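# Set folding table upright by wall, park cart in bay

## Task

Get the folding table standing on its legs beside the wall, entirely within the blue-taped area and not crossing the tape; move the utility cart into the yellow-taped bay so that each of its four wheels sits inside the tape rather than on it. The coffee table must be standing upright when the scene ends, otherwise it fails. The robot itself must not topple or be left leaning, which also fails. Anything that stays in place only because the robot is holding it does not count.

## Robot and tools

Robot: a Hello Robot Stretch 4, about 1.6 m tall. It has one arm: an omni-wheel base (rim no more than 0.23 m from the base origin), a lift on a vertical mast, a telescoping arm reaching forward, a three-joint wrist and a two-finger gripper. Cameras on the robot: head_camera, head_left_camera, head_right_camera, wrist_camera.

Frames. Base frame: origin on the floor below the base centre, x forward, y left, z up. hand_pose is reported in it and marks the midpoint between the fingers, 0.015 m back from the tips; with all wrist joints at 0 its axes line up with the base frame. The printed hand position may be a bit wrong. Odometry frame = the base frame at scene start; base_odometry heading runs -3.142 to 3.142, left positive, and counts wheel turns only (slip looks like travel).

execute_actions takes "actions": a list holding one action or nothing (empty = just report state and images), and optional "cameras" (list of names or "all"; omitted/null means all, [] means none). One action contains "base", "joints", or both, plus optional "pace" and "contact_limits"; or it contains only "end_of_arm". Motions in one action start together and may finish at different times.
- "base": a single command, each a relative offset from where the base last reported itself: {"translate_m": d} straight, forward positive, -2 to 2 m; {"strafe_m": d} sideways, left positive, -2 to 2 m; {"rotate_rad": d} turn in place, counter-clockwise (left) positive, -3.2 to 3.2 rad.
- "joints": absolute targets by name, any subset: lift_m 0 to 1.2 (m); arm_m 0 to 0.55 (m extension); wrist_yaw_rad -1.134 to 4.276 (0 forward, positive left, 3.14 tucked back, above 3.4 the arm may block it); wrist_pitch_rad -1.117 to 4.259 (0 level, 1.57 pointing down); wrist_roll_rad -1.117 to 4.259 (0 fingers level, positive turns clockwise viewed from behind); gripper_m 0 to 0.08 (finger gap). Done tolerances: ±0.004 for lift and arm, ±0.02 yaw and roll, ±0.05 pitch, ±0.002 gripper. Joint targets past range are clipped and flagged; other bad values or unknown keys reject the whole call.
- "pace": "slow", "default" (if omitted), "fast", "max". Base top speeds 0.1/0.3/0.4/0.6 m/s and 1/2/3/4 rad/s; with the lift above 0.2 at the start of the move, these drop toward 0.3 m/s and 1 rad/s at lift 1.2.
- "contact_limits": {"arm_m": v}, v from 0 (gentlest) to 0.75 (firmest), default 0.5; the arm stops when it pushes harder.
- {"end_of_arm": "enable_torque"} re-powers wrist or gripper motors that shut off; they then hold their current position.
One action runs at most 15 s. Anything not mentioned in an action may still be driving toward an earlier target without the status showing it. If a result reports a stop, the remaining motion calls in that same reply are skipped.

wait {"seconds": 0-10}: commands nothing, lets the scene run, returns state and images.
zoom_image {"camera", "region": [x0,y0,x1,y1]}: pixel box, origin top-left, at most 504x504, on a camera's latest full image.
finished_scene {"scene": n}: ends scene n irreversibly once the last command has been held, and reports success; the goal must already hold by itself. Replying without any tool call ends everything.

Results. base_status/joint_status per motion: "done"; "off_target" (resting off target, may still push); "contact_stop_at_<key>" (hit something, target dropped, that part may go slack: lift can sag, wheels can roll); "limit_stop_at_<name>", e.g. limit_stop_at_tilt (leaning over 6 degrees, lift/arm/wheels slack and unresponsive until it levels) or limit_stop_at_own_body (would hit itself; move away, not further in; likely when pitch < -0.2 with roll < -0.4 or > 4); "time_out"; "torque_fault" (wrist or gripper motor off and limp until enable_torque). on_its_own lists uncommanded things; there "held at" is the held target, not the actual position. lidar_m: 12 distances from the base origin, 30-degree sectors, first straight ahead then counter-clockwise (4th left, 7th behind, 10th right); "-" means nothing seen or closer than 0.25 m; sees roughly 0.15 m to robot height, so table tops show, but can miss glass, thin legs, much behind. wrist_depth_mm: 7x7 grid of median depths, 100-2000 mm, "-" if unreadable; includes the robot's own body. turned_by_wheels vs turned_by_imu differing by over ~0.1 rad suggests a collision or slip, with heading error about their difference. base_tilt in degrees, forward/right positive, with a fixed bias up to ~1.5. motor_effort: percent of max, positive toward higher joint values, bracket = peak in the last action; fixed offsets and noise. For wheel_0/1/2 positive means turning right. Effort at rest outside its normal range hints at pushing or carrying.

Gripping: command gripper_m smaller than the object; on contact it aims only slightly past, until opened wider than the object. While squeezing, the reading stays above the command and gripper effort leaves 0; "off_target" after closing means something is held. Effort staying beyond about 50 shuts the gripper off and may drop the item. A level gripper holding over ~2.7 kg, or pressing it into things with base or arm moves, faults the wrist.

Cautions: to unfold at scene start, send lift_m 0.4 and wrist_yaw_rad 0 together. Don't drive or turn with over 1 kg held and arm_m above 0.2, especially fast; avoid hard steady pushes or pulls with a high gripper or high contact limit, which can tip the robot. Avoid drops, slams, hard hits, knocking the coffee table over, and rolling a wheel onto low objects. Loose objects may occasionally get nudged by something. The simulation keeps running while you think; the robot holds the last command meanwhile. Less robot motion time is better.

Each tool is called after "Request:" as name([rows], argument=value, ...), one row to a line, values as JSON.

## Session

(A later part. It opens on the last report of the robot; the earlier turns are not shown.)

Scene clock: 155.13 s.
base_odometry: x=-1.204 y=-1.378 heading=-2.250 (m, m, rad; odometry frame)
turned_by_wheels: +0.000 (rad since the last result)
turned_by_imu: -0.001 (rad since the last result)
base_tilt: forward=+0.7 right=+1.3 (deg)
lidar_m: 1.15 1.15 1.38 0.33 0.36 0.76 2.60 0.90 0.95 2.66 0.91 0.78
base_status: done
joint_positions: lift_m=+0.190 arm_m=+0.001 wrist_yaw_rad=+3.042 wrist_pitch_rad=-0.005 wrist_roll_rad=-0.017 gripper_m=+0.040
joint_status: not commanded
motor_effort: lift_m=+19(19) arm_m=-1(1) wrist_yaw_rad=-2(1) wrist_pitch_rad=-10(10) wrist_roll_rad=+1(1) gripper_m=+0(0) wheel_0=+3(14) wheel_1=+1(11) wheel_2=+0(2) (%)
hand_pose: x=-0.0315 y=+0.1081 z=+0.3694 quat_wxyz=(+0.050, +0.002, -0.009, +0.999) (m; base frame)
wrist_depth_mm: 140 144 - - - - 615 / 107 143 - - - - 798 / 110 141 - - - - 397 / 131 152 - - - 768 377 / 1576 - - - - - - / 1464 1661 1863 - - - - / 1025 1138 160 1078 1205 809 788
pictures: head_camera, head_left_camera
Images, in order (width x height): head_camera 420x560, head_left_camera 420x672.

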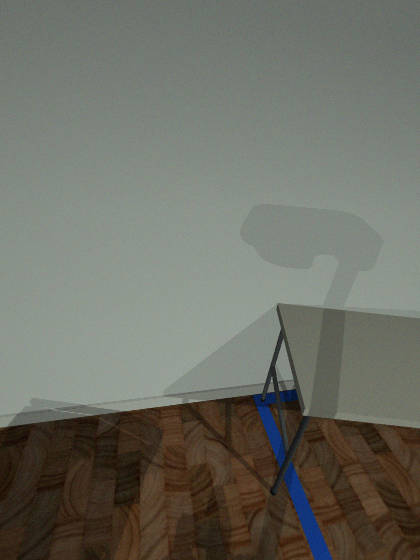

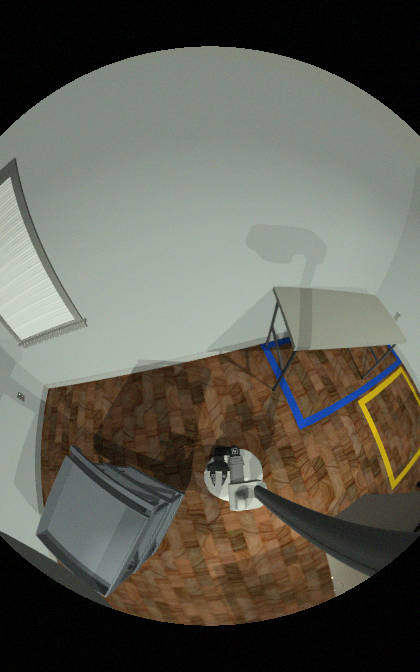

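Request:
execute_actions([
  {"base":{"rotate_rad":0.13}},
], cameras=[])

Request:
execute_actions([
  {"base":{"translate_m":0.8}},
], cameras=[])

Request:
execute_actions([
  {"base":{"rotate_rad":1.55}},
], cameras=["head_left_camera","head_right_camera"])

Request:
execute_actions([
  {"base":{"translate_m":-0.45},"pace":"slow"},
], cameras=["head_left_camera","head_right_camera"])

Scene clock: 169.40 s.
base_odometry: x=-1.204 y=-1.378 heading=-2.121 (m, m, rad; odometry frame)
turned_by_wheels: +0.130 (rad since the last result)
turned_by_imu: +0.131 (rad since the last result)
base_tilt: forward=+0.7 right=+1.4 (deg)
lidar_m: 1.14 1.16 0.71 0.32 0.39 2.72 2.48 0.91 1.05 1.53 0.83 0.78
base_status: done
joint_positions: lift_m=+0.190 arm_m=+0.001 wrist_yaw_rad=+3.042 wrist_pitch_rad=-0.005 wrist_roll_rad=-0.017 gripper_m=+0.040
joint_status: not commanded
motor_effort: lift_m=+19(19) arm_m=-1(1) wrist_yaw_rad=-2(2) wrist_pitch_rad=-10(11) wrist_roll_rad=+1(0) gripper_m=+0(0) wheel_0=-2(6) wheel_1=-1(2) wheel_2=-1(4) (%)
hand_pose: x=-0.0315 y=+0.1081 z=+0.3694 quat_wxyz=(+0.050, +0.002, -0.009, +0.999) (m; base frame)
wrist_depth_mm: 140 144 - - - - 647 / 106 142 - - - - - / 110 141 - - - - - / 131 151 - - - - 559 / 1118 - - - - - - / 1281 1661 1808 - - - - / 1060 1138 160 1078 1281 1336 741
pictures: none
No camera images: the call's "cameras" was empty. Leave "cameras" out to get every camera's image.

Scene clock: 173.57 s.
base_odometry: x=-1.622 y=-2.060 heading=-2.120 (m, m, rad; odometry frame)
turned_by_wheels: +0.000 (rad since the last result)
turned_by_imu: -0.003 (rad since the last result)
base_tilt: forward=+0.6 right=+1.3 (deg)
lidar_m: 0.31 0.36 0.48 1.03 0.91 0.86 2.18 1.63 0.51 0.49 0.53 0.37
base_status: done
joint_positions: lift_m=+0.190 arm_m=+0.001 wrist_yaw_rad=+3.042 wrist_pitch_rad=-0.005 wrist_roll_rad=-0.017 gripper_m=+0.040
joint_status: not commanded
motor_effort: lift_m=+19(19) arm_m=-1(1) wrist_yaw_rad=-1(3) wrist_pitch_rad=-9(10) wrist_roll_rad=+1(2) gripper_m=+0(0) wheel_0=+2(6) wheel_1=+1(6) wheel_2=+1(11) (%)
hand_pose: x=-0.0315 y=+0.1081 z=+0.3694 quat_wxyz=(+0.050, +0.002, -0.009, +0.999) (m; base frame)
wrist_depth_mm: 140 144 - - - - - / 107 142 - - 1008 931 - / 110 141 - - 1366 1308 - / 131 151 - - 1025 931 - / 1499 - - - - - - / 1499 1661 1808 - 1281 1397 - / 1042 1160 160 1098 917 878 1366
pictures: none
No camera images: the call's "cameras" was empty. Leave "cameras" out to get every camera's image.

Scene clock: 175.60 s.
base_odometry: x=-1.622 y=-2.060 heading=-0.571 (m, m, rad; odometry frame)
turned_by_wheels: +1.550 (rad since the last result)
turned_by_imu: +1.569 (rad since the last result)
base_tilt: forward=+0.6 right=+1.3 (deg)
lidar_m: 0.99 0.91 0.88 2.19 1.65 0.51 0.50 0.54 0.36 0.33 0.34 0.45
base_status: done
joint_positions: lift_m=+0.190 arm_m=+0.001 wrist_yaw_rad=+3.042 wrist_pitch_rad=-0.005 wrist_roll_rad=-0.017 gripper_m=+0.040
joint_status: not commanded
motor_effort: lift_m=+19(19) arm_m=-1(1) wrist_yaw_rad=-2(1) wrist_pitch_rad=-8(9) wrist_roll_rad=+1(1) gripper_m=-1(0) wheel_0=-2(8) wheel_1=-1(8) wheel_2=+0(9) (%)
hand_pose: x=-0.0315 y=+0.1081 z=+0.3694 quat_wxyz=(+0.050, +0.002, -0.009, +0.999) (m; base frame)
wrist_depth_mm: 140 144 - - - - - / 107 142 778 750 - - - / 110 141 1118 1255 - - - / 131 151 - - - - - / 759 1397 - - - - - / 976 1464 1618 1708 - - - / 904 1138 160 991 1255 1308 1397
pictures: head_left_camera, head_right_camera
Images, in order (width x height): head_left_camera 420x672, head_right_camera 420x672.

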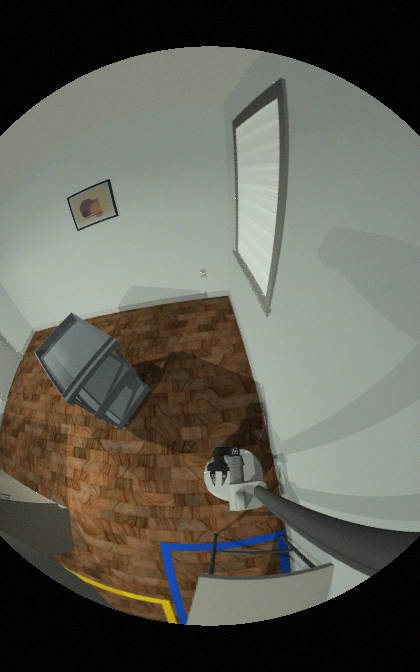

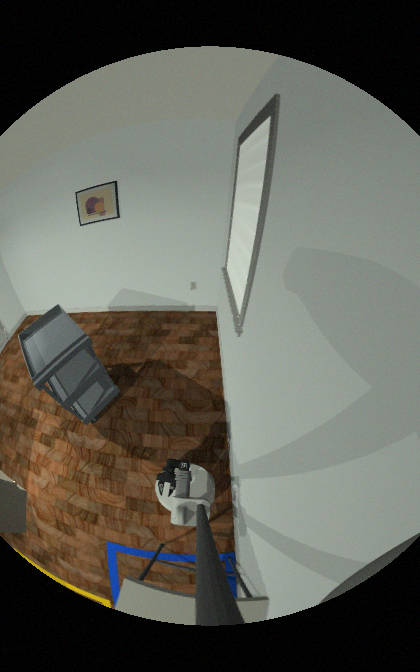

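Scene clock: 181.37 s.
base_odometry: x=-2.001 y=-1.817 heading=-0.570 (m, m, rad; odometry frame)
turned_by_wheels: +0.000 (rad since the last result)
turned_by_imu: +0.001 (rad since the last result)
base_tilt: forward=+0.7 right=+1.3 (deg)
lidar_m: 1.21 1.14 1.15 1.56 0.25 0.25 0.25 0.25 0.25 0.36 0.37 0.50
base_status: done
joint_positions: lift_m=+0.190 arm_m=+0.001 wrist_yaw_rad=+3.042 wrist_pitch_rad=-0.005 wrist_roll_rad=-0.017 gripper_m=+0.040
joint_status: not commanded
motor_effort: lift_m=+19(19) arm_m=-1(1) wrist_yaw_rad=-1(1) wrist_pitch_rad=-8(11) wrist_roll_rad=+1(0) gripper_m=+0(0) wheel_0=-2(4) wheel_1=+0(2) wheel_2=+7(7) (%)
hand_pose: x=-0.0315 y=+0.1081 z=+0.3694 quat_wxyz=(+0.050, +0.002, -0.009, +0.999) (m; base frame)
wrist_depth_mm: 140 144 549 530 466 - - / 107 142 778 732 621 - - / 110 141 1118 1205 1138 - - / 132 151 - - - - - / 946 1921 - - - - - / 1025 1537 1708 1921 1661 - - / 249 253 160 243 239 1366 1397
pictures: head_left_camera, head_right_camera
Images, in order (width x height): head_left_camera 420x672, head_right_camera 420x672.

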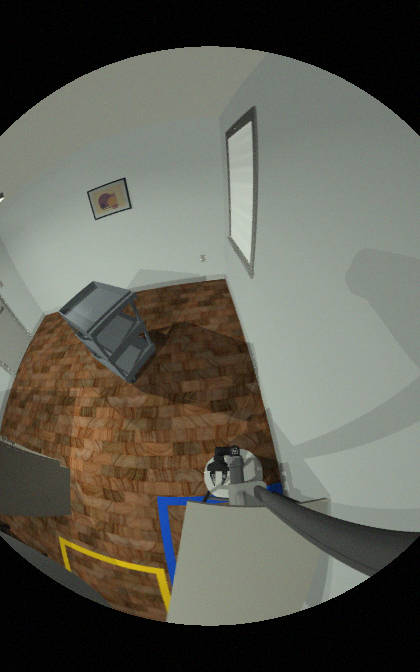

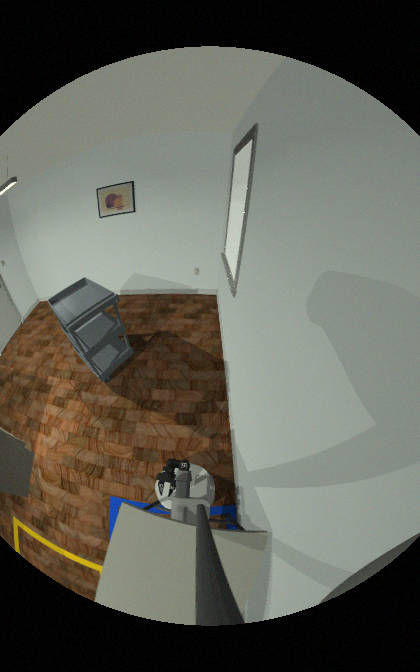

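Request:
execute_actions([
  {"base":{"translate_m":-0.22},"pace":"slow"},
], cameras=[])

Request:
execute_actions([
  {"base":{"translate_m":0.75},"pace":"fast"},
], cameras=[])

Request:
execute_actions([
  {"base":{"rotate_rad":3.1}},
], cameras=["head_camera","head_left_camera","head_right_camera"])

Scene clock: 190.07 s.
base_odometry: x=-2.186 y=-1.699 heading=-0.570 (m, m, rad; odometry frame)
turned_by_wheels: +0.000 (rad since the last result)
turned_by_imu: +0.000 (rad since the last result)
base_tilt: forward=+0.7 right=+1.3 (deg)
lidar_m: 1.25 1.33 1.76 1.51 0.25 0.25 0.25 0.25 0.25 0.37 0.39 0.52
base_status: done
joint_positions: lift_m=+0.190 arm_m=+0.001 wrist_yaw_rad=+3.042 wrist_pitch_rad=-0.005 wrist_roll_rad=-0.017 gripper_m=+0.040
joint_status: not commanded
motor_effort: lift_m=+19(19) arm_m=-1(1) wrist_yaw_rad=-1(2) wrist_pitch_rad=-8(9) wrist_roll_rad=+1(0) gripper_m=+0(0) wheel_0=-5(4) wheel_1=-3(5) wheel_2=+6(11) (%)
hand_pose: x=-0.0315 y=+0.1081 z=+0.3694 quat_wxyz=(+0.050, +0.002, -0.009, +0.999) (m; base frame)
wrist_depth_mm: 140 144 544 521 459 - - / 107 142 759 723 615 - - / 111 141 1138 1205 904 - - / 132 151 - - - - - / 991 1921 1921 - - - - / 1060 1576 1808 1921 244 - - / 248 253 159 236 229 1366 1397
pictures: none
No camera images: the call's "cameras" was empty. Leave "cameras" out to get every camera's image.

Scene clock: 193.30 s.
base_odometry: x=-1.554 y=-2.104 heading=-0.570 (m, m, rad; odometry frame)
turned_by_wheels: +0.000 (rad since the last result)
turned_by_imu: -0.003 (rad since the last result)
base_tilt: forward=+0.7 right=+1.3 (deg)
lidar_m: 0.98 0.86 0.82 2.59 1.68 0.88 0.84 0.52 0.36 0.32 0.34 0.47
base_status: done
joint_positions: lift_m=+0.190 arm_m=+0.001 wrist_yaw_rad=+3.042 wrist_pitch_rad=-0.005 wrist_roll_rad=-0.017 gripper_m=+0.040
joint_status: not commanded
motor_effort: lift_m=+19(19) arm_m=-1(1) wrist_yaw_rad=-1(1) wrist_pitch_rad=-10(10) wrist_roll_rad=+1(0) gripper_m=+0(0) wheel_0=-1(9) wheel_1=-2(5) wheel_2=+0(11) (%)
hand_pose: x=-0.0315 y=+0.1081 z=+0.3694 quat_wxyz=(+0.050, +0.002, -0.009, +0.999) (m; base frame)
wrist_depth_mm: 140 144 - - - - - / 107 142 - - - - - / 110 141 1138 1366 - - - / 132 151 - - - - - / 904 1366 - - - - - / 946 1537 1808 1983 - - - / 904 976 160 1060 1205 1366 1397
pictures: none
No camera images: the call's "cameras" was empty. Leave "cameras" out to get every camera's image.

Scene clock: 196.13 s.
base_odometry: x=-1.554 y=-2.104 heading=+2.530 (m, m, rad; odometry frame)
turned_by_wheels: +3.100 (rad since the last result)
turned_by_imu: +3.139 (rad since the last result)
base_tilt: forward=+0.7 right=+1.3 (deg)
lidar_m: 0.83 0.54 0.36 0.34 0.35 0.46 0.96 0.89 0.83 2.80 1.67 2.84
base_status: done
joint_positions: lift_m=+0.190 arm_m=+0.001 wrist_yaw_rad=+3.042 wrist_pitch_rad=-0.005 wrist_roll_rad=-0.017 gripper_m=+0.040
joint_status: not commanded
motor_effort: lift_m=+20(20) arm_m=-2(2) wrist_yaw_rad=-1(1) wrist_pitch_rad=-10(7) wrist_roll_rad=+1(1) gripper_m=+0(0) wheel_0=-1(11) wheel_1=+1(8) wheel_2=+1(7) (%)
hand_pose: x=-0.0314 y=+0.1081 z=+0.3694 quat_wxyz=(+0.050, +0.002, -0.009, +0.999) (m; base frame)
wrist_depth_mm: 140 144 - 1464 661 421 325 / 107 142 - 1336 654 415 322 / 110 141 - 1255 627 404 317 / 131 152 - 1229 603 399 314 / 1756 - - 1138 585 389 306 / 1537 1661 1808 1078 574 379 301 / 1025 1160 160 976 452 373 294
pictures: head_camera, head_left_camera, head_right_camera
Images, in order (width x height): head_camera 420x560, head_left_camera 420x672, head_right_camera 420x672.

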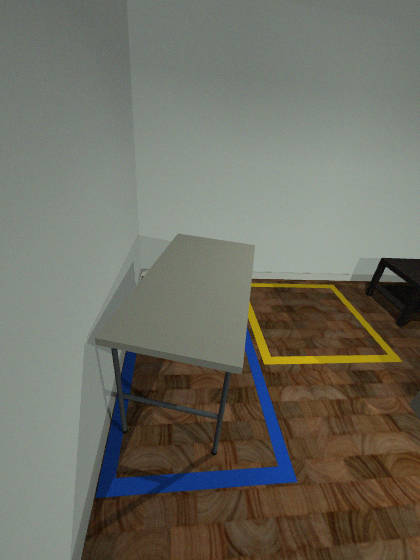

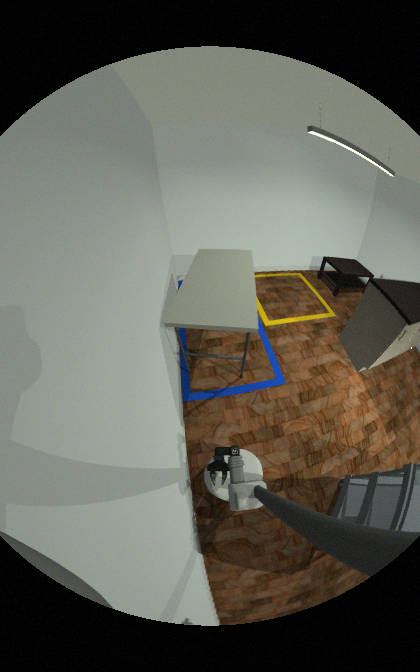

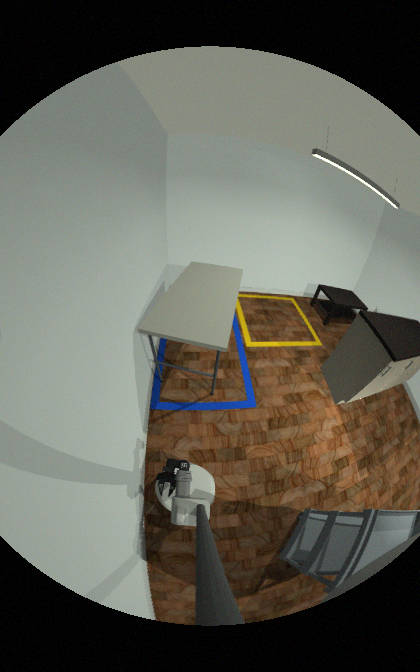

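Request:
execute_actions([
  {"joints":{"wrist_yaw_rad":0,"gripper_m":0.08,"lift_m":0.25}},
], cameras=[])

Request:
execute_actions([
  {"base":{"translate_m":0.25}},
], cameras=["head_camera","wrist_camera"])

Scene clock: 212.17 s.
base_odometry: x=-1.554 y=-2.104 heading=+2.530 (m, m, rad; odometry frame)
turned_by_wheels: +0.000 (rad since the last result)
turned_by_imu: -0.001 (rad since the last result)
base_tilt: forward=+0.7 right=+1.3 (deg)
lidar_m: 0.82 0.54 0.36 0.33 0.34 0.45 0.95 0.85 0.84 2.80 1.68 2.86
base_status: not commanded
joint_positions: lift_m=+0.250 arm_m=+0.001 wrist_yaw_rad=+0.001 wrist_pitch_rad=-0.005 wrist_roll_rad=-0.017 gripper_m=+0.080
joint_status: all done
motor_effort: lift_m=+25(24) arm_m=-2(2) wrist_yaw_rad=-2(9) wrist_pitch_rad=-11(9) wrist_roll_rad=+1(0) gripper_m=+2(5) wheel_0=-1(1) wheel_1=+1(1) wheel_2=+1(1) (%)
hand_pose: x=+0.3842 y=-0.0873 z=+0.4289 quat_wxyz=(+1.000, -0.009, -0.002, +0.000) (m; base frame)
wrist_depth_mm: 732 1160 - - - - - / 707 723 676 647 - - - / 759 1138 1060 960 - - - / 741 1336 - - - - - / 759 1366 - - - - - / 750 1182 1618 - - - - / - 123 1205 1255 146 1537 1618
pictures: none
No camera images: the call's "cameras" was empty. Leave "cameras" out to get every camera's image.

Scene clock: 214.47 s.
base_odometry: x=-1.759 y=-1.960 heading=+2.529 (m, m, rad; odometry frame)
turned_by_wheels: +0.000 (rad since the last result)
turned_by_imu: -0.001 (rad since the last result)
base_tilt: forward=+0.7 right=+1.4 (deg)
lidar_m: 0.57 0.55 0.39 0.35 0.37 0.49 1.07 1.02 0.95 1.59 1.61 0.59
base_status: done
joint_positions: lift_m=+0.250 arm_m=+0.001 wrist_yaw_rad=+0.000 wrist_pitch_rad=-0.005 wrist_roll_rad=-0.017 gripper_m=+0.080
joint_status: not commanded
motor_effort: lift_m=+25(25) arm_m=-2(2) wrist_yaw_rad=-2(2) wrist_pitch_rad=-9(9) wrist_roll_rad=+0(1) gripper_m=+1(1) wheel_0=+0(5) wheel_1=-1(2) wheel_2=+1(10) (%)
hand_pose: x=+0.3842 y=-0.0874 z=+0.4289 quat_wxyz=(+1.000, -0.009, -0.002, +0.000) (m; base frame)
wrist_depth_mm: 473 452 436 421 402 - - / 707 647 621 597 574 - - / 820 1229 1078 991 1255 - - / 842 1397 - - - - - / 854 1430 - - - - - / 854 1366 - - - - - / - 123 1042 1336 146 1499 1576
pictures: head_camera, wrist_camera
Images, in order (width x height): head_camera 420x560, wrist_camera 616x392.

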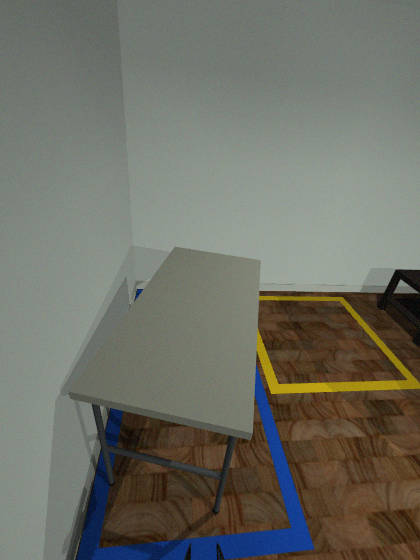

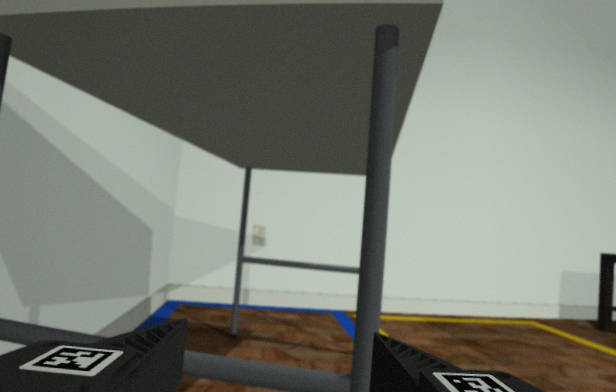

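Request:
execute_actions([
  {"base":{"strafe_m":-0.087},"joints":{"lift_m":0.28}},
], cameras=[])

Request:
execute_actions([
  {"base":{"translate_m":0.1},"joints":{"arm_m":0.14}},
], cameras=["wrist_camera"])

Scene clock: 221.07 s.
base_odometry: x=-1.709 y=-1.889 heading=+2.530 (m, m, rad; odometry frame)
turned_by_wheels: +0.000 (rad since the last result)
turned_by_imu: -0.001 (rad since the last result)
base_tilt: forward=+0.6 right=+1.3 (deg)
lidar_m: 0.58 0.66 0.48 0.43 0.46 0.61 1.25 0.91 0.88 1.51 1.50 2.62
base_status: done
joint_positions: lift_m=+0.280 arm_m=+0.001 wrist_yaw_rad=+0.000 wrist_pitch_rad=-0.005 wrist_roll_rad=-0.017 gripper_m=+0.080
joint_status: all done
motor_effort: lift_m=+25(27) arm_m=-2(2) wrist_yaw_rad=-2(1) wrist_pitch_rad=-8(8) wrist_roll_rad=+1(1) gripper_m=+2(1) wheel_0=-1(11) wheel_1=+2(3) wheel_2=+0(1) (%)
hand_pose: x=+0.3842 y=-0.0874 z=+0.4589 quat_wxyz=(+1.000, -0.009, -0.002, +0.000) (m; base frame)
wrist_depth_mm: 415 392 377 362 - - - / 585 559 539 466 - - - / 946 1205 931 768 - - - / 1008 1661 - - - - - / 1025 1708 - 1430 - - - / 1042 1576 - - - - - / - 123 1281 1336 146 1618 1756
pictures: none
No camera images: the call's "cameras" was empty. Leave "cameras" out to get every camera's image.

Scene clock: 222.60 s.
base_odometry: x=-1.791 y=-1.831 heading=+2.530 (m, m, rad; odometry frame)
turned_by_wheels: +0.000 (rad since the last result)
turned_by_imu: +0.000 (rad since the last result)
base_tilt: forward=+0.7 right=+1.3 (deg)
lidar_m: 0.46 0.54 0.49 0.43 0.47 0.60 1.35 0.96 0.95 1.47 1.51 2.50
base_status: done
joint_positions: lift_m=+0.280 arm_m=+0.139 wrist_yaw_rad=+0.000 wrist_pitch_rad=-0.005 wrist_roll_rad=-0.017 gripper_m=+0.080
joint_status: all done
motor_effort: lift_m=+25(25) arm_m=+4(4) wrist_yaw_rad=-2(2) wrist_pitch_rad=-8(7) wrist_roll_rad=+0(1) gripper_m=+1(2) wheel_0=+1(7) wheel_1=-1(4) wheel_2=+2(9) (%)
hand_pose: x=+0.5228 y=-0.0874 z=+0.4589 quat_wxyz=(+1.000, -0.009, -0.002, +0.000) (m; base frame)
wrist_depth_mm: 410 392 379 150 397 - - / 585 564 539 148 - - - / 991 1336 931 148 - - - / 1025 1708 1863 144 - - - / 1060 1756 1921 144 - - - / 1078 1661 1863 144 - - - / - 123 1229 146 146 1576 1756
pictures: wrist_camera
Images, in order (width x height): wrist_camera 616x392.

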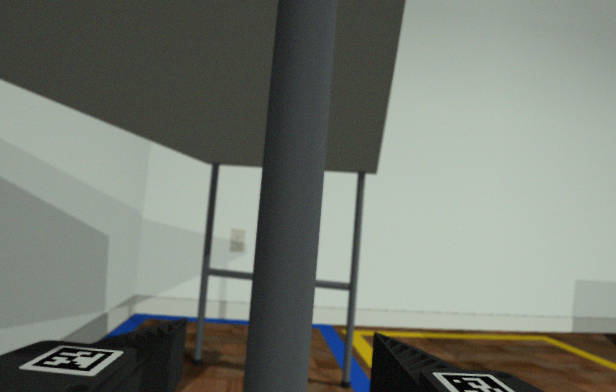

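Request:
execute_actions([
  {"joints":{"arm_m":0.16}},
], cameras=[])

Request:
execute_actions([
  {"joints":{"gripper_m":0}},
], cameras=[])

Request:
execute_actions([
  {"base":{"translate_m":0.12},"pace":"slow"},
], cameras=["wrist_camera","head_camera"])

Scene clock: 228.63 s.
base_odometry: x=-1.791 y=-1.831 heading=+2.530 (m, m, rad; odometry frame)
turned_by_wheels: +0.000 (rad since the last result)
turned_by_imu: -0.001 (rad since the last result)
base_tilt: forward=+0.7 right=+1.3 (deg)
lidar_m: 0.48 0.54 0.48 0.45 0.45 0.61 1.36 0.98 0.96 1.48 1.50 2.55
base_status: not commanded
joint_positions: lift_m=+0.280 arm_m=+0.159 wrist_yaw_rad=+0.000 wrist_pitch_rad=-0.005 wrist_roll_rad=-0.017 gripper_m=+0.080
joint_status: all done
motor_effort: lift_m=+25(25) arm_m=+5(5) wrist_yaw_rad=-1(1) wrist_pitch_rad=-9(11) wrist_roll_rad=+0(1) gripper_m=+1(2) wheel_0=+1(1) wheel_1=-1(1) wheel_2=+2(2) (%)
hand_pose: x=+0.5428 y=-0.0874 z=+0.4589 quat_wxyz=(+1.000, -0.009, -0.002, +0.000) (m; base frame)
wrist_depth_mm: 410 389 377 128 397 - - / 591 569 539 126 - - - / 1008 1366 931 126 - - - / 1042 1708 1921 123 - - - / 1042 1756 1863 123 - - - / 1078 1576 1863 123 - - - / - 123 1138 123 146 1576 1708
pictures: none
No camera images: the call's "cameras" was empty. Leave "cameras" out to get every camera's image.

Scene clock: 229.87 s.
base_odometry: x=-1.791 y=-1.831 heading=+2.530 (m, m, rad; odometry frame)
turned_by_wheels: +0.000 (rad since the last result)
turned_by_imu: +0.000 (rad since the last result)
base_tilt: forward=+0.7 right=+1.3 (deg)
lidar_m: 0.47 0.53 0.48 0.44 0.46 0.60 1.34 0.98 0.94 1.49 1.50 2.54
base_status: not commanded
joint_positions: lift_m=+0.280 arm_m=+0.159 wrist_yaw_rad=+0.001 wrist_pitch_rad=-0.005 wrist_roll_rad=-0.016 gripper_m=+0.022
joint_status: gripper_m off_target (ended at +0.022, target +0.000)
on_its_own: gripper_m is held at +0.017, not at your +0.000, by its contact guard: the fingers met something
motor_effort: lift_m=+25(25) arm_m=+5(5) wrist_yaw_rad=-3(3) wrist_pitch_rad=-8(11) wrist_roll_rad=-3(5) gripper_m=-46(57) wheel_0=+1(1) wheel_1=-1(1) wheel_2=+2(2) (%)
hand_pose: x=+0.5428 y=-0.0873 z=+0.4589 quat_wxyz=(+1.000, -0.008, -0.002, +0.000) (m; base frame)
wrist_depth_mm: 410 394 379 128 397 - - / 591 564 544 126 - - - / 991 1336 931 126 - - - / 1008 1708 1921 124 - - - / 1025 1808 1921 122 - - - / 1078 1661 1863 122 - - - / 1078 1308 122 119 1499 1576 1661
pictures: none
No camera images: the call's "cameras" was empty. Leave "cameras" out to get every camera's image.

Scene clock: 232.37 s.
base_odometry: x=-1.889 y=-1.762 heading=+2.530 (m, m, rad; odometry frame)
turned_by_wheels: +0.000 (rad since the last result)
turned_by_imu: -0.001 (rad since the last result)
base_tilt: forward=+0.7 right=+1.3 (deg)
lidar_m: 0.46 0.52 0.51 0.46 0.48 0.63 1.32 1.04 1.04 1.46 1.48 2.40
base_status: done
joint_positions: lift_m=+0.280 arm_m=+0.159 wrist_yaw_rad=-0.002 wrist_pitch_rad=-0.005 wrist_roll_rad=-0.016 gripper_m=+0.022
joint_status: not commanded
on_its_own: gripper_m is held at +0.017, not at your +0.000, by its contact guard: the fingers met something
motor_effort: lift_m=+25(25) arm_m=+5(5) wrist_yaw_rad=+6(10) wrist_pitch_rad=-7(7) wrist_roll_rad=-3(2) gripper_m=-46(46) wheel_0=+3(6) wheel_1=+3(5) wheel_2=-5(9) (%)
hand_pose: x=+0.5426 y=-0.0879 z=+0.4591 quat_wxyz=(+1.000, -0.008, -0.003, -0.001) (m; base frame)
wrist_depth_mm: 410 394 377 129 397 - - / 585 564 539 126 1921 - - / 1008 1336 917 125 1921 - - / 1060 1756 1863 124 1983 - - / 1078 1756 1808 122 1863 1921 - / 1118 1618 1708 122 1921 1983 - / 1078 1308 122 119 1464 1499 1661
pictures: head_camera, wrist_camera
Images, in order (width x height): head_camera 420x560, wrist_camera 616x392.

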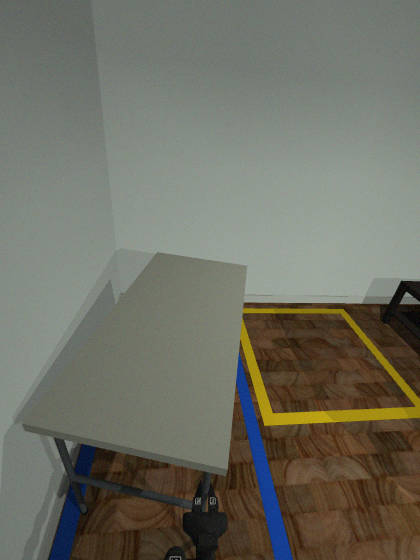

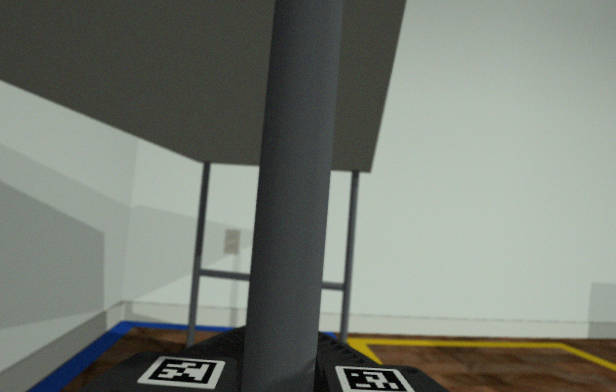

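Request:
execute_actions([
  {"base":{"strafe_m":-0.05},"pace":"slow"},
], cameras=["head_camera"])

Scene clock: 238.03 s.
base_odometry: x=-1.860 y=-1.722 heading=+2.531 (m, m, rad; odometry frame)
turned_by_wheels: +0.001 (rad since the last result)
turned_by_imu: +0.001 (rad since the last result)
base_tilt: forward=+0.7 right=+1.3 (deg)
lidar_m: 0.47 0.54 0.54 0.50 0.52 0.70 1.51 0.98 1.01 1.40 1.44 2.41
base_status: done
joint_positions: lift_m=+0.280 arm_m=+0.159 wrist_yaw_rad=+0.012 wrist_pitch_rad=-0.005 wrist_roll_rad=-0.016 gripper_m=+0.022
joint_status: not commanded
on_its_own: gripper_m is held at +0.017, not at your +0.000, by its contact guard: the fingers met something; wrist_yaw_rad is at rest, and its effort (-36) is outside its rest range (-13 to +13)
motor_effort: lift_m=+25(25) arm_m=+4(5) wrist_yaw_rad=-36(35) wrist_pitch_rad=-8(8) wrist_roll_rad=-2(3) gripper_m=-46(47) wheel_0=+11(12) wheel_1=+2(2) wheel_2=+5(6) (%)
hand_pose: x=+0.5439 y=-0.0848 z=+0.4590 quat_wxyz=(+1.000, -0.008, -0.003, +0.006) (m; base frame)
wrist_depth_mm: 413 392 377 128 404 - - / 585 564 539 126 1921 - - / 1060 1308 931 126 1983 - - / 1078 1808 1808 123 1983 1983 - / 1118 1756 1756 122 1983 1921 - / 1118 1661 1708 122 1983 1921 1983 / 1078 1308 122 119 1464 1537 1661
pictures: head_camera
Images, in order (width x height): head_camera 420x560.

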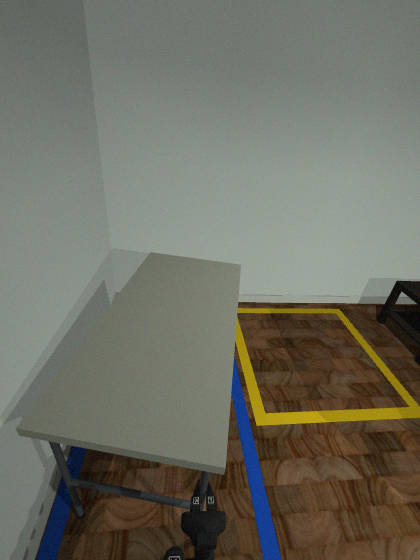

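Works with moderate load; continuing.

Request:
execute_actions([
  {"base":{"strafe_m":-0.08},"pace":"slow"},
], cameras=["head_camera"])

Request:
execute_actions([
  {"joints":{"gripper_m":0.08}},
], cameras=[])

Request:
execute_actions([
  {"base":{"translate_m":-0.45},"joints":{"arm_m":0}},
], cameras=["head_camera","wrist_camera","head_left_camera"])

Scene clock: 253.73 s.
base_odometry: x=-1.815 y=-1.656 heading=+2.533 (m, m, rad; odometry frame)
turned_by_wheels: +0.001 (rad since the last result)
turned_by_imu: +0.002 (rad since the last result)
base_tilt: forward=+0.7 right=+1.3 (deg)
lidar_m: 0.47 0.50 0.63 0.58 0.63 0.80 1.84 0.94 1.15 1.33 1.36 2.40
base_status: done
joint_positions: lift_m=+0.280 arm_m=+0.159 wrist_yaw_rad=+0.013 wrist_pitch_rad=-0.005 wrist_roll_rad=-0.017 gripper_m=+0.022
joint_status: not commanded
on_its_own: gripper_m is held at +0.017, not at your +0.000, by its contact guard: the fingers met something; wrist_yaw_rad is at rest, and its effort (-37) is outside its rest range (-13 to +13)
motor_effort: lift_m=+25(25) arm_m=+4(4) wrist_yaw_rad=-37(39) wrist_pitch_rad=-7(9) wrist_roll_rad=-2(3) gripper_m=-46(46) wheel_0=+9(18) wheel_1=+1(3) wheel_2=+6(3) (%)
hand_pose: x=+0.5440 y=-0.0848 z=+0.4590 quat_wxyz=(+1.000, -0.008, -0.003, +0.006) (m; base frame)
wrist_depth_mm: 410 392 379 129 1983 - - / 591 559 549 127 1921 - - / 1118 1160 931 127 1983 - - / 1229 1808 1863 124 1983 1983 - / 1229 1756 1808 123 1921 1983 - / 1255 1708 1808 123 1921 1921 1921 / 1182 1308 123 120 1499 1499 1708
pictures: head_camera
Images, in order (width x height): head_camera 420x560.

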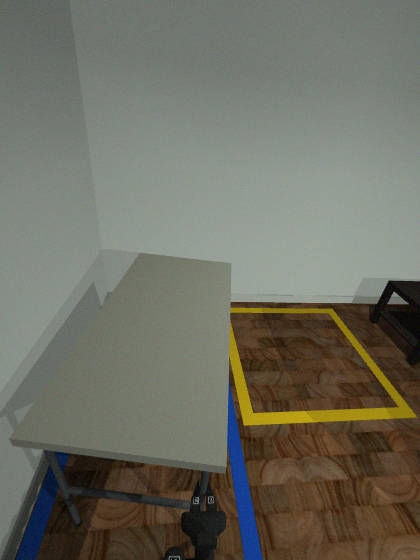

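Scene clock: 254.97 s.
base_odometry: x=-1.815 y=-1.656 heading=+2.531 (m, m, rad; odometry frame)
turned_by_wheels: -0.001 (rad since the last result)
turned_by_imu: -0.001 (rad since the last result)
base_tilt: forward=+0.7 right=+1.4 (deg)
lidar_m: 0.46 0.50 0.64 0.58 0.62 0.81 1.81 0.94 1.14 1.33 1.34 2.41
base_status: not commanded
joint_positions: lift_m=+0.280 arm_m=+0.159 wrist_yaw_rad=+0.001 wrist_pitch_rad=-0.005 wrist_roll_rad=-0.017 gripper_m=+0.080
joint_status: all done
motor_effort: lift_m=+25(25) arm_m=+3(4) wrist_yaw_rad=-3(37) wrist_pitch_rad=-10(10) wrist_roll_rad=+0(2) gripper_m=+2(45) wheel_0=+1(9) wheel_1=-1(1) wheel_2=+1(5) (%)
hand_pose: x=+0.5430 y=-0.0873 z=+0.4590 quat_wxyz=(+1.000, -0.009, -0.002, +0.000) (m; base frame)
wrist_depth_mm: 413 392 375 130 - - - / 585 564 535 130 1921 - - / 1182 1160 831 129 1983 - - / 1281 1756 1863 130 1921 - - / 1308 1756 1863 1205 1921 1921 - / 1336 1756 1661 1808 1921 1983 - / - 123 157 1205 146 1618 1708
pictures: none
No camera images: the call's "cameras" was empty. Leave "cameras" out to get every camera's image.

Scene clock: 257.93 s.
base_odometry: x=-1.446 y=-1.914 heading=+2.531 (m, m, rad; odometry frame)
turned_by_wheels: +0.000 (rad since the last result)
turned_by_imu: +0.001 (rad since the last result)
base_tilt: forward=+0.7 right=+1.3 (deg)
lidar_m: 0.93 0.88 0.61 0.54 0.58 0.73 1.67 0.70 0.66 2.66 1.46 2.68
base_status: done
joint_positions: lift_m=+0.280 arm_m=+0.001 wrist_yaw_rad=+0.000 wrist_pitch_rad=-0.005 wrist_roll_rad=-0.017 gripper_m=+0.080
joint_status: all done
motor_effort: lift_m=+25(25) arm_m=-4(3) wrist_yaw_rad=-1(2) wrist_pitch_rad=-8(10) wrist_roll_rad=+1(0) gripper_m=+1(2) wheel_0=-1(3) wheel_1=+0(8) wheel_2=-2(11) (%)
hand_pose: x=+0.3847 y=-0.0874 z=+0.4589 quat_wxyz=(+1.000, -0.009, -0.002, +0.000) (m; base frame)
wrist_depth_mm: 1098 1808 - - - - - / 991 1499 - - - - - / 1025 1008 931 960 - - - / 1160 1983 - - - - - / 1229 - - - - - - / 1182 1708 - - - - - / - 123 1281 1308 146 1576 1708
pictures: head_camera, head_left_camera, wrist_camera
Images, in order (width x height): head_camera 420x560, head_left_camera 420x672, wrist_camera 616x392.

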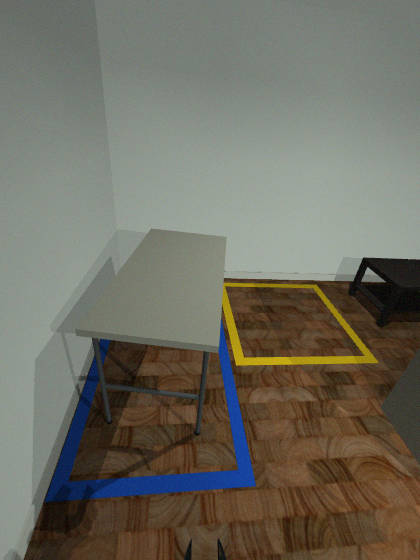

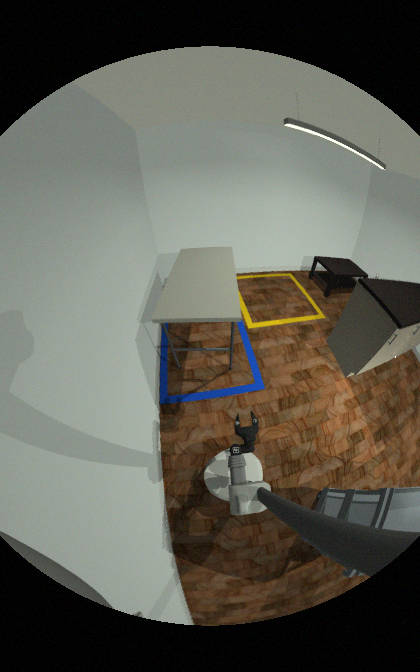

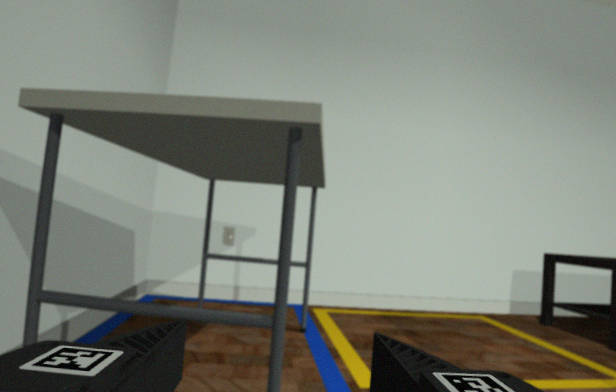

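Request:
execute_actions([
  {"base":{"translate_m":0.3},"joints":{"wrist_yaw_rad":3.04,"gripper_m":0.04}},
], cameras=[])

Request:
execute_actions([
  {"base":{"strafe_m":-0.62},"joints":{"lift_m":0.19}},
], cameras=["head_left_camera"])

Request:
execute_actions([
  {"base":{"translate_m":1.55},"pace":"fast"},
], cameras=[])

Request:
execute_actions([
  {"base":{"rotate_rad":1.55}},
], cameras=["head_camera","head_left_camera"])

Scene clock: 272.57 s.
base_odometry: x=-1.692 y=-1.742 heading=+2.531 (m, m, rad; odometry frame)
turned_by_wheels: +0.000 (rad since the last result)
turned_by_imu: -0.002 (rad since the last result)
base_tilt: forward=+0.7 right=+1.3 (deg)
lidar_m: 0.63 0.68 0.62 0.57 0.60 0.80 1.78 0.84 0.83 1.35 1.36 2.49
base_status: done
joint_positions: lift_m=+0.280 arm_m=+0.001 wrist_yaw_rad=+3.039 wrist_pitch_rad=-0.005 wrist_roll_rad=-0.017 gripper_m=+0.040
joint_status: all done
motor_effort: lift_m=+25(25) arm_m=-4(4) wrist_yaw_rad=+1(6) wrist_pitch_rad=-9(10) wrist_roll_rad=+0(1) gripper_m=-2(8) wheel_0=+1(6) wheel_1=+0(3) wheel_2=+1(11) (%)
hand_pose: x=-0.0307 y=+0.1087 z=+0.4590 quat_wxyz=(+0.051, +0.002, -0.009, +0.999) (m; base frame)
wrist_depth_mm: 140 144 - - 1229 809 609 / 108 143 - - 1229 788 603 / 111 142 - - 1182 788 597 / 132 153 - - 1160 768 580 / - - - - 1118 759 580 / 1708 - - 1863 1078 723 559 / 1182 1366 1160 1308 508 699 549
pictures: none
No camera images: the call's "cameras" was empty. Leave "cameras" out to get every camera's image.

Scene clock: 275.97 s.
base_odometry: x=-1.336 y=-1.234 heading=+2.531 (m, m, rad; odometry frame)
turned_by_wheels: +0.000 (rad since the last result)
turned_by_imu: -0.001 (rad since the last result)
base_tilt: forward=+0.7 right=+1.3 (deg)
lidar_m: 1.60 0.79 0.92 1.20 1.23 1.58 0.55 0.67 2.71 1.32 0.76 0.96
base_status: done
joint_positions: lift_m=+0.190 arm_m=+0.001 wrist_yaw_rad=+3.040 wrist_pitch_rad=-0.005 wrist_roll_rad=-0.017 gripper_m=+0.040
joint_status: all done
motor_effort: lift_m=+19(25) arm_m=-4(4) wrist_yaw_rad=-1(1) wrist_pitch_rad=-8(9) wrist_roll_rad=+0(0) gripper_m=-2(2) wheel_0=+1(9) wheel_1=+0(10) wheel_2=-1(3) (%)
hand_pose: x=-0.0307 y=+0.1086 z=+0.3694 quat_wxyz=(+0.051, +0.002, -0.009, +0.999) (m; base frame)
wrist_depth_mm: 140 144 768 - - 1756 1366 / 107 143 960 - - 1708 1336 / 111 141 - - - 1756 1255 / 132 153 854 - - 1661 1281 / - 1229 - - - 1618 1255 / 788 991 1078 1983 - 1537 1255 / 904 661 878 1042 691 1308 1182
pictures: head_left_camera
Images, in order (width x height): head_left_camera 420x672.

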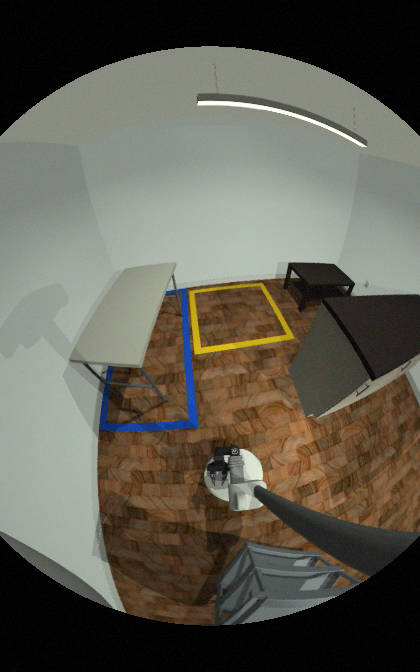

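Scene clock: 281.20 s.
base_odometry: x=-2.607 y=-0.346 heading=+2.531 (m, m, rad; odometry frame)
turned_by_wheels: +0.000 (rad since the last result)
turned_by_imu: -0.005 (rad since the last result)
base_tilt: forward=+0.7 right=+1.3 (deg)
lidar_m: 0.88 0.91 0.41 0.40 0.46 0.67 2.16 0.96 0.95 1.13 1.14 0.97
base_status: done
joint_positions: lift_m=+0.190 arm_m=+0.001 wrist_yaw_rad=+3.040 wrist_pitch_rad=-0.005 wrist_roll_rad=-0.017 gripper_m=+0.040
joint_status: not commanded
motor_effort: lift_m=+19(19) arm_m=-4(4) wrist_yaw_rad=-1(1) wrist_pitch_rad=-9(9) wrist_roll_rad=+0(0) gripper_m=-2(2) wheel_0=+0(6) wheel_1=+0(9) wheel_2=+0(13) (%)
hand_pose: x=-0.0307 y=+0.1086 z=+0.3694 quat_wxyz=(+0.051, +0.002, -0.009, +0.999) (m; base frame)
wrist_depth_mm: 140 145 - - - 1921 492 / 107 143 - - - 699 621 / 111 141 - - - 1008 991 / 132 152 - - - 1921 1366 / - - - - - 1756 1366 / 1537 1708 1863 - - 1756 1336 / 1060 1160 976 1078 585 1397 1308
pictures: none
No camera images: the call's "cameras" was empty. Leave "cameras" out to get every camera's image.

Scene clock: 283.23 s.
base_odometry: x=-2.607 y=-0.346 heading=-2.202 (m, m, rad; odometry frame)
turned_by_wheels: +1.550 (rad since the last result)
turned_by_imu: +1.569 (rad since the last result)
base_tilt: forward=+0.7 right=+1.3 (deg)
lidar_m: 0.39 0.42 0.61 2.13 0.95 0.94 1.14 1.16 0.96 0.90 0.91 0.42
base_status: done
joint_positions: lift_m=+0.190 arm_m=+0.001 wrist_yaw_rad=+3.040 wrist_pitch_rad=-0.005 wrist_roll_rad=-0.017 gripper_m=+0.040
joint_status: not commanded
motor_effort: lift_m=+19(19) arm_m=-4(4) wrist_yaw_rad=-1(1) wrist_pitch_rad=-10(11) wrist_roll_rad=+0(1) gripper_m=-2(2) wheel_0=-2(9) wheel_1=-1(4) wheel_2=+0(7) (%)
hand_pose: x=-0.0307 y=+0.1086 z=+0.3694 quat_wxyz=(+0.051, +0.002, -0.009, +0.999) (m; base frame)
wrist_depth_mm: 140 145 - - - - - / 107 143 - - - 960 904 / 111 142 - - 1430 946 904 / 132 153 - - 1430 946 917 / 1808 1618 - - 1366 931 891 / 1281 1366 1808 1921 1308 878 878 / 1060 1118 960 1060 615 866 878
pictures: head_camera, head_left_camera
Images, in order (width x height): head_camera 420x560, head_left_camera 420x672.

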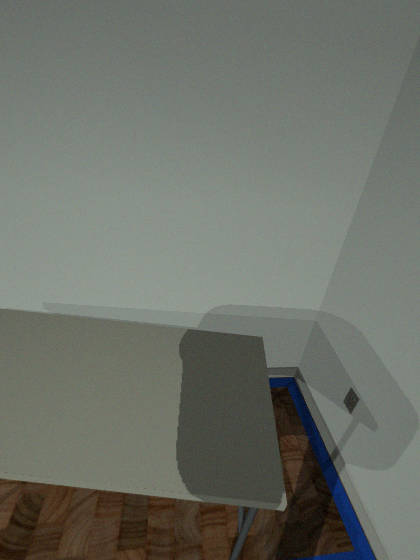

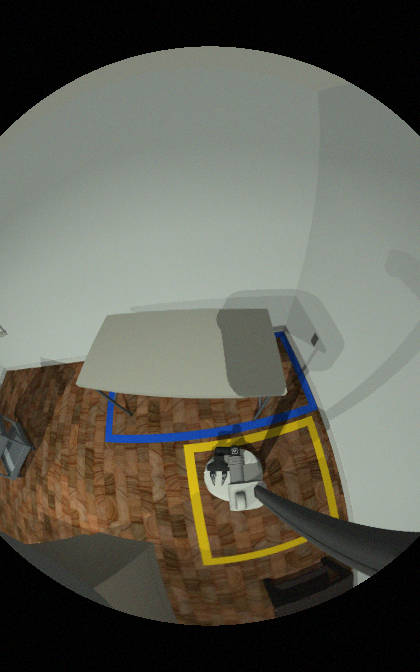

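Request:
execute_actions([
  {"base":{"strafe_m":-0.17}},
], cameras=[])

Request:
execute_actions([
  {"base":{"translate_m":0.37},"pace":"slow"},
], cameras=[])

Request:
execute_actions([
  {"base":{"translate_m":-0.5}},
], cameras=["head_camera","head_left_camera","head_right_camera"])

Scene clock: 289.93 s.
base_odometry: x=-2.744 y=-0.245 heading=-2.202 (m, m, rad; odometry frame)
turned_by_wheels: +0.000 (rad since the last result)
turned_by_imu: -0.001 (rad since the last result)
base_tilt: forward=+0.7 right=+1.4 (deg)
lidar_m: 0.37 0.41 0.62 2.27 1.05 1.18 1.11 1.13 0.78 0.73 0.73 0.97
base_status: done
joint_positions: lift_m=+0.190 arm_m=+0.001 wrist_yaw_rad=+3.040 wrist_pitch_rad=-0.005 wrist_roll_rad=-0.017 gripper_m=+0.040
joint_status: not commanded
motor_effort: lift_m=+19(19) arm_m=-4(4) wrist_yaw_rad=+0(0) wrist_pitch_rad=-10(9) wrist_roll_rad=+0(0) gripper_m=-2(2) wheel_0=+1(8) wheel_1=+2(9) wheel_2=+0(1) (%)
hand_pose: x=-0.0307 y=+0.1086 z=+0.3694 quat_wxyz=(+0.051, +0.002, -0.009, +0.999) (m; base frame)
wrist_depth_mm: 140 144 - - - - - / 107 143 - - - - 960 / 111 142 - - 1983 1229 931 / 133 153 - - 1756 1182 917 / 1336 - - - 1708 1182 904 / 1308 1366 1576 - 1618 1138 878 / 1042 1138 960 1060 699 1098 866
pictures: none
No camera images: the call's "cameras" was empty. Leave "cameras" out to get every camera's image.

Scene clock: 294.90 s.
base_odometry: x=-2.962 y=-0.544 heading=-2.202 (m, m, rad; odometry frame)
turned_by_wheels: +0.000 (rad since the last result)
turned_by_imu: -0.002 (rad since the last result)
base_tilt: forward=+0.7 right=+1.3 (deg)
lidar_m: 0.25 0.25 0.25 0.55 1.51 1.33 1.48 1.10 0.75 0.67 0.69 0.25
base_status: done
joint_positions: lift_m=+0.190 arm_m=+0.001 wrist_yaw_rad=+3.040 wrist_pitch_rad=-0.005 wrist_roll_rad=-0.017 gripper_m=+0.040
joint_status: not commanded
motor_effort: lift_m=+19(19) arm_m=-4(4) wrist_yaw_rad=-1(0) wrist_pitch_rad=-8(10) wrist_roll_rad=+1(1) gripper_m=-2(2) wheel_0=+4(3) wheel_1=+1(6) wheel_2=-4(7) (%)
hand_pose: x=-0.0307 y=+0.1086 z=+0.3694 quat_wxyz=(+0.051, +0.002, -0.009, +0.999) (m; base frame)
wrist_depth_mm: 140 144 - - - - - / 107 143 - - - - - / 111 141 - - - 1308 1366 / 132 153 - - 1808 1281 1336 / 1576 - - - 1808 1255 1336 / 1464 1499 1661 - 1708 1281 1308 / 1060 1138 946 1078 699 1255 1308
pictures: none
No camera images: the call's "cameras" was empty. Leave "cameras" out to get every camera's image.

Scene clock: 298.07 s.
base_odometry: x=-2.667 y=-0.140 heading=-2.202 (m, m, rad; odometry frame)
turned_by_wheels: +0.000 (rad since the last result)
turned_by_imu: +0.001 (rad since the last result)
base_tilt: forward=+0.7 right=+1.4 (deg)
lidar_m: 0.64 0.67 0.92 2.31 0.99 1.16 0.99 1.00 0.79 0.73 0.76 0.98
base_status: done
joint_positions: lift_m=+0.190 arm_m=+0.001 wrist_yaw_rad=+3.040 wrist_pitch_rad=-0.005 wrist_roll_rad=-0.017 gripper_m=+0.040
joint_status: not commanded
motor_effort: lift_m=+19(19) arm_m=-4(4) wrist_yaw_rad=-1(1) wrist_pitch_rad=-6(11) wrist_roll_rad=+0(0) gripper_m=-2(2) wheel_0=+0(6) wheel_1=+1(2) wheel_2=-1(11) (%)
hand_pose: x=-0.0307 y=+0.1086 z=+0.3694 quat_wxyz=(+0.051, +0.002, -0.009, +0.999) (m; base frame)
wrist_depth_mm: 141 144 - - - - - / 107 143 - - - - 931 / 111 141 - - 1983 1182 904 / 133 153 - - 1708 1160 891 / 1863 - - - 1661 1138 878 / 1255 1229 1499 - 1618 1138 878 / 1060 1160 960 1078 699 1098 854
pictures: head_camera, head_left_camera, head_right_camera
Images, in order (width x height): head_camera 420x560, head_left_camera 420x672, head_right_camera 420x672.

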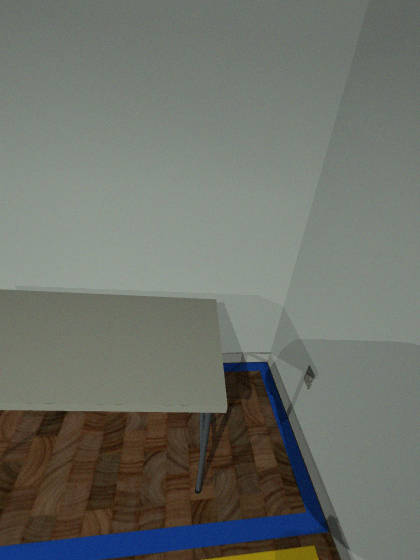

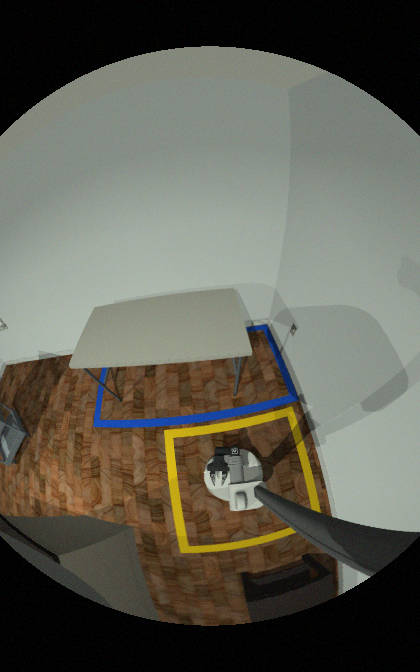

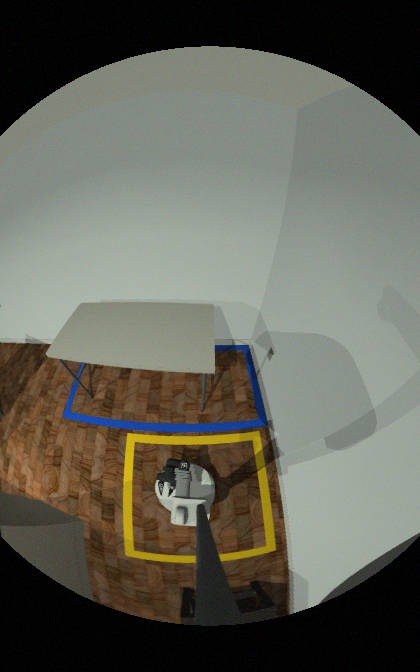

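Request:
execute_actions([
  {"base":{"translate_m":0.56},"pace":"slow"},
], cameras=[])

Request:
execute_actions([
  {"base":{"translate_m":-0.56}},
], cameras=["head_camera"])

Scene clock: 310.10 s.
base_odometry: x=-2.997 y=-0.592 heading=-2.202 (m, m, rad; odometry frame)
turned_by_wheels: +0.000 (rad since the last result)
turned_by_imu: -0.004 (rad since the last result)
base_tilt: forward=+0.7 right=+1.3 (deg)
lidar_m: 0.25 0.25 0.25 0.45 1.60 1.37 1.52 1.10 0.75 0.66 0.69 0.25
base_status: done
joint_positions: lift_m=+0.190 arm_m=+0.001 wrist_yaw_rad=+3.040 wrist_pitch_rad=-0.005 wrist_roll_rad=-0.017 gripper_m=+0.040
joint_status: not commanded
motor_effort: lift_m=+19(19) arm_m=-4(4) wrist_yaw_rad=+0(0) wrist_pitch_rad=-11(9) wrist_roll_rad=+0(1) gripper_m=-2(2) wheel_0=+3(9) wheel_1=+1(8) wheel_2=-4(6) (%)
hand_pose: x=-0.0307 y=+0.1086 z=+0.3694 quat_wxyz=(+0.051, +0.002, -0.009, +0.999) (m; base frame)
wrist_depth_mm: 140 145 - - - - - / 107 143 - - - - - / 111 142 - - - 1366 1397 / 132 153 - - 1808 1336 1430 / 1756 - - - 1863 1308 1366 / 1430 1537 1618 - 1708 1281 1366 / 1060 1138 946 1060 707 1281 1308
pictures: none
No camera images: the call's "cameras" was empty. Leave "cameras" out to get every camera's image.

Scene clock: 313.47 s.
base_odometry: x=-2.667 y=-0.140 heading=-2.202 (m, m, rad; odometry frame)
turned_by_wheels: +0.000 (rad since the last result)
turned_by_imu: +0.002 (rad since the last result)
base_tilt: forward=+0.7 right=+1.3 (deg)
lidar_m: 0.69 0.71 0.94 2.30 0.97 1.14 0.97 0.99 0.79 0.72 0.74 0.99
base_status: done
joint_positions: lift_m=+0.190 arm_m=+0.001 wrist_yaw_rad=+3.040 wrist_pitch_rad=-0.005 wrist_roll_rad=-0.017 gripper_m=+0.040
joint_status: not commanded
motor_effort: lift_m=+19(19) arm_m=-4(4) wrist_yaw_rad=+0(1) wrist_pitch_rad=-9(9) wrist_roll_rad=+1(1) gripper_m=-2(2) wheel_0=+0(7) wheel_1=+1(7) wheel_2=-1(8) (%)
hand_pose: x=-0.0307 y=+0.1086 z=+0.3694 quat_wxyz=(+0.051, +0.002, -0.009, +0.999) (m; base frame)
wrist_depth_mm: 140 145 - - - - - / 107 143 - - - - 917 / 111 142 - - 1863 1182 904 / 133 153 - - 1756 1160 891 / 1808 - - - 1661 1138 878 / 1255 1229 1618 - 1618 1118 854 / 1060 1160 960 1078 707 1060 866
pictures: head_camera
Images, in order (width x height): head_camera 420x560.

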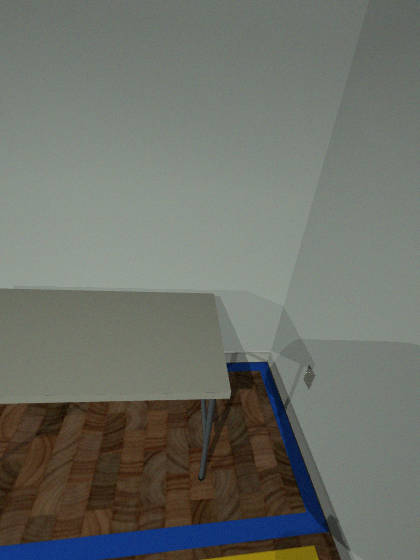

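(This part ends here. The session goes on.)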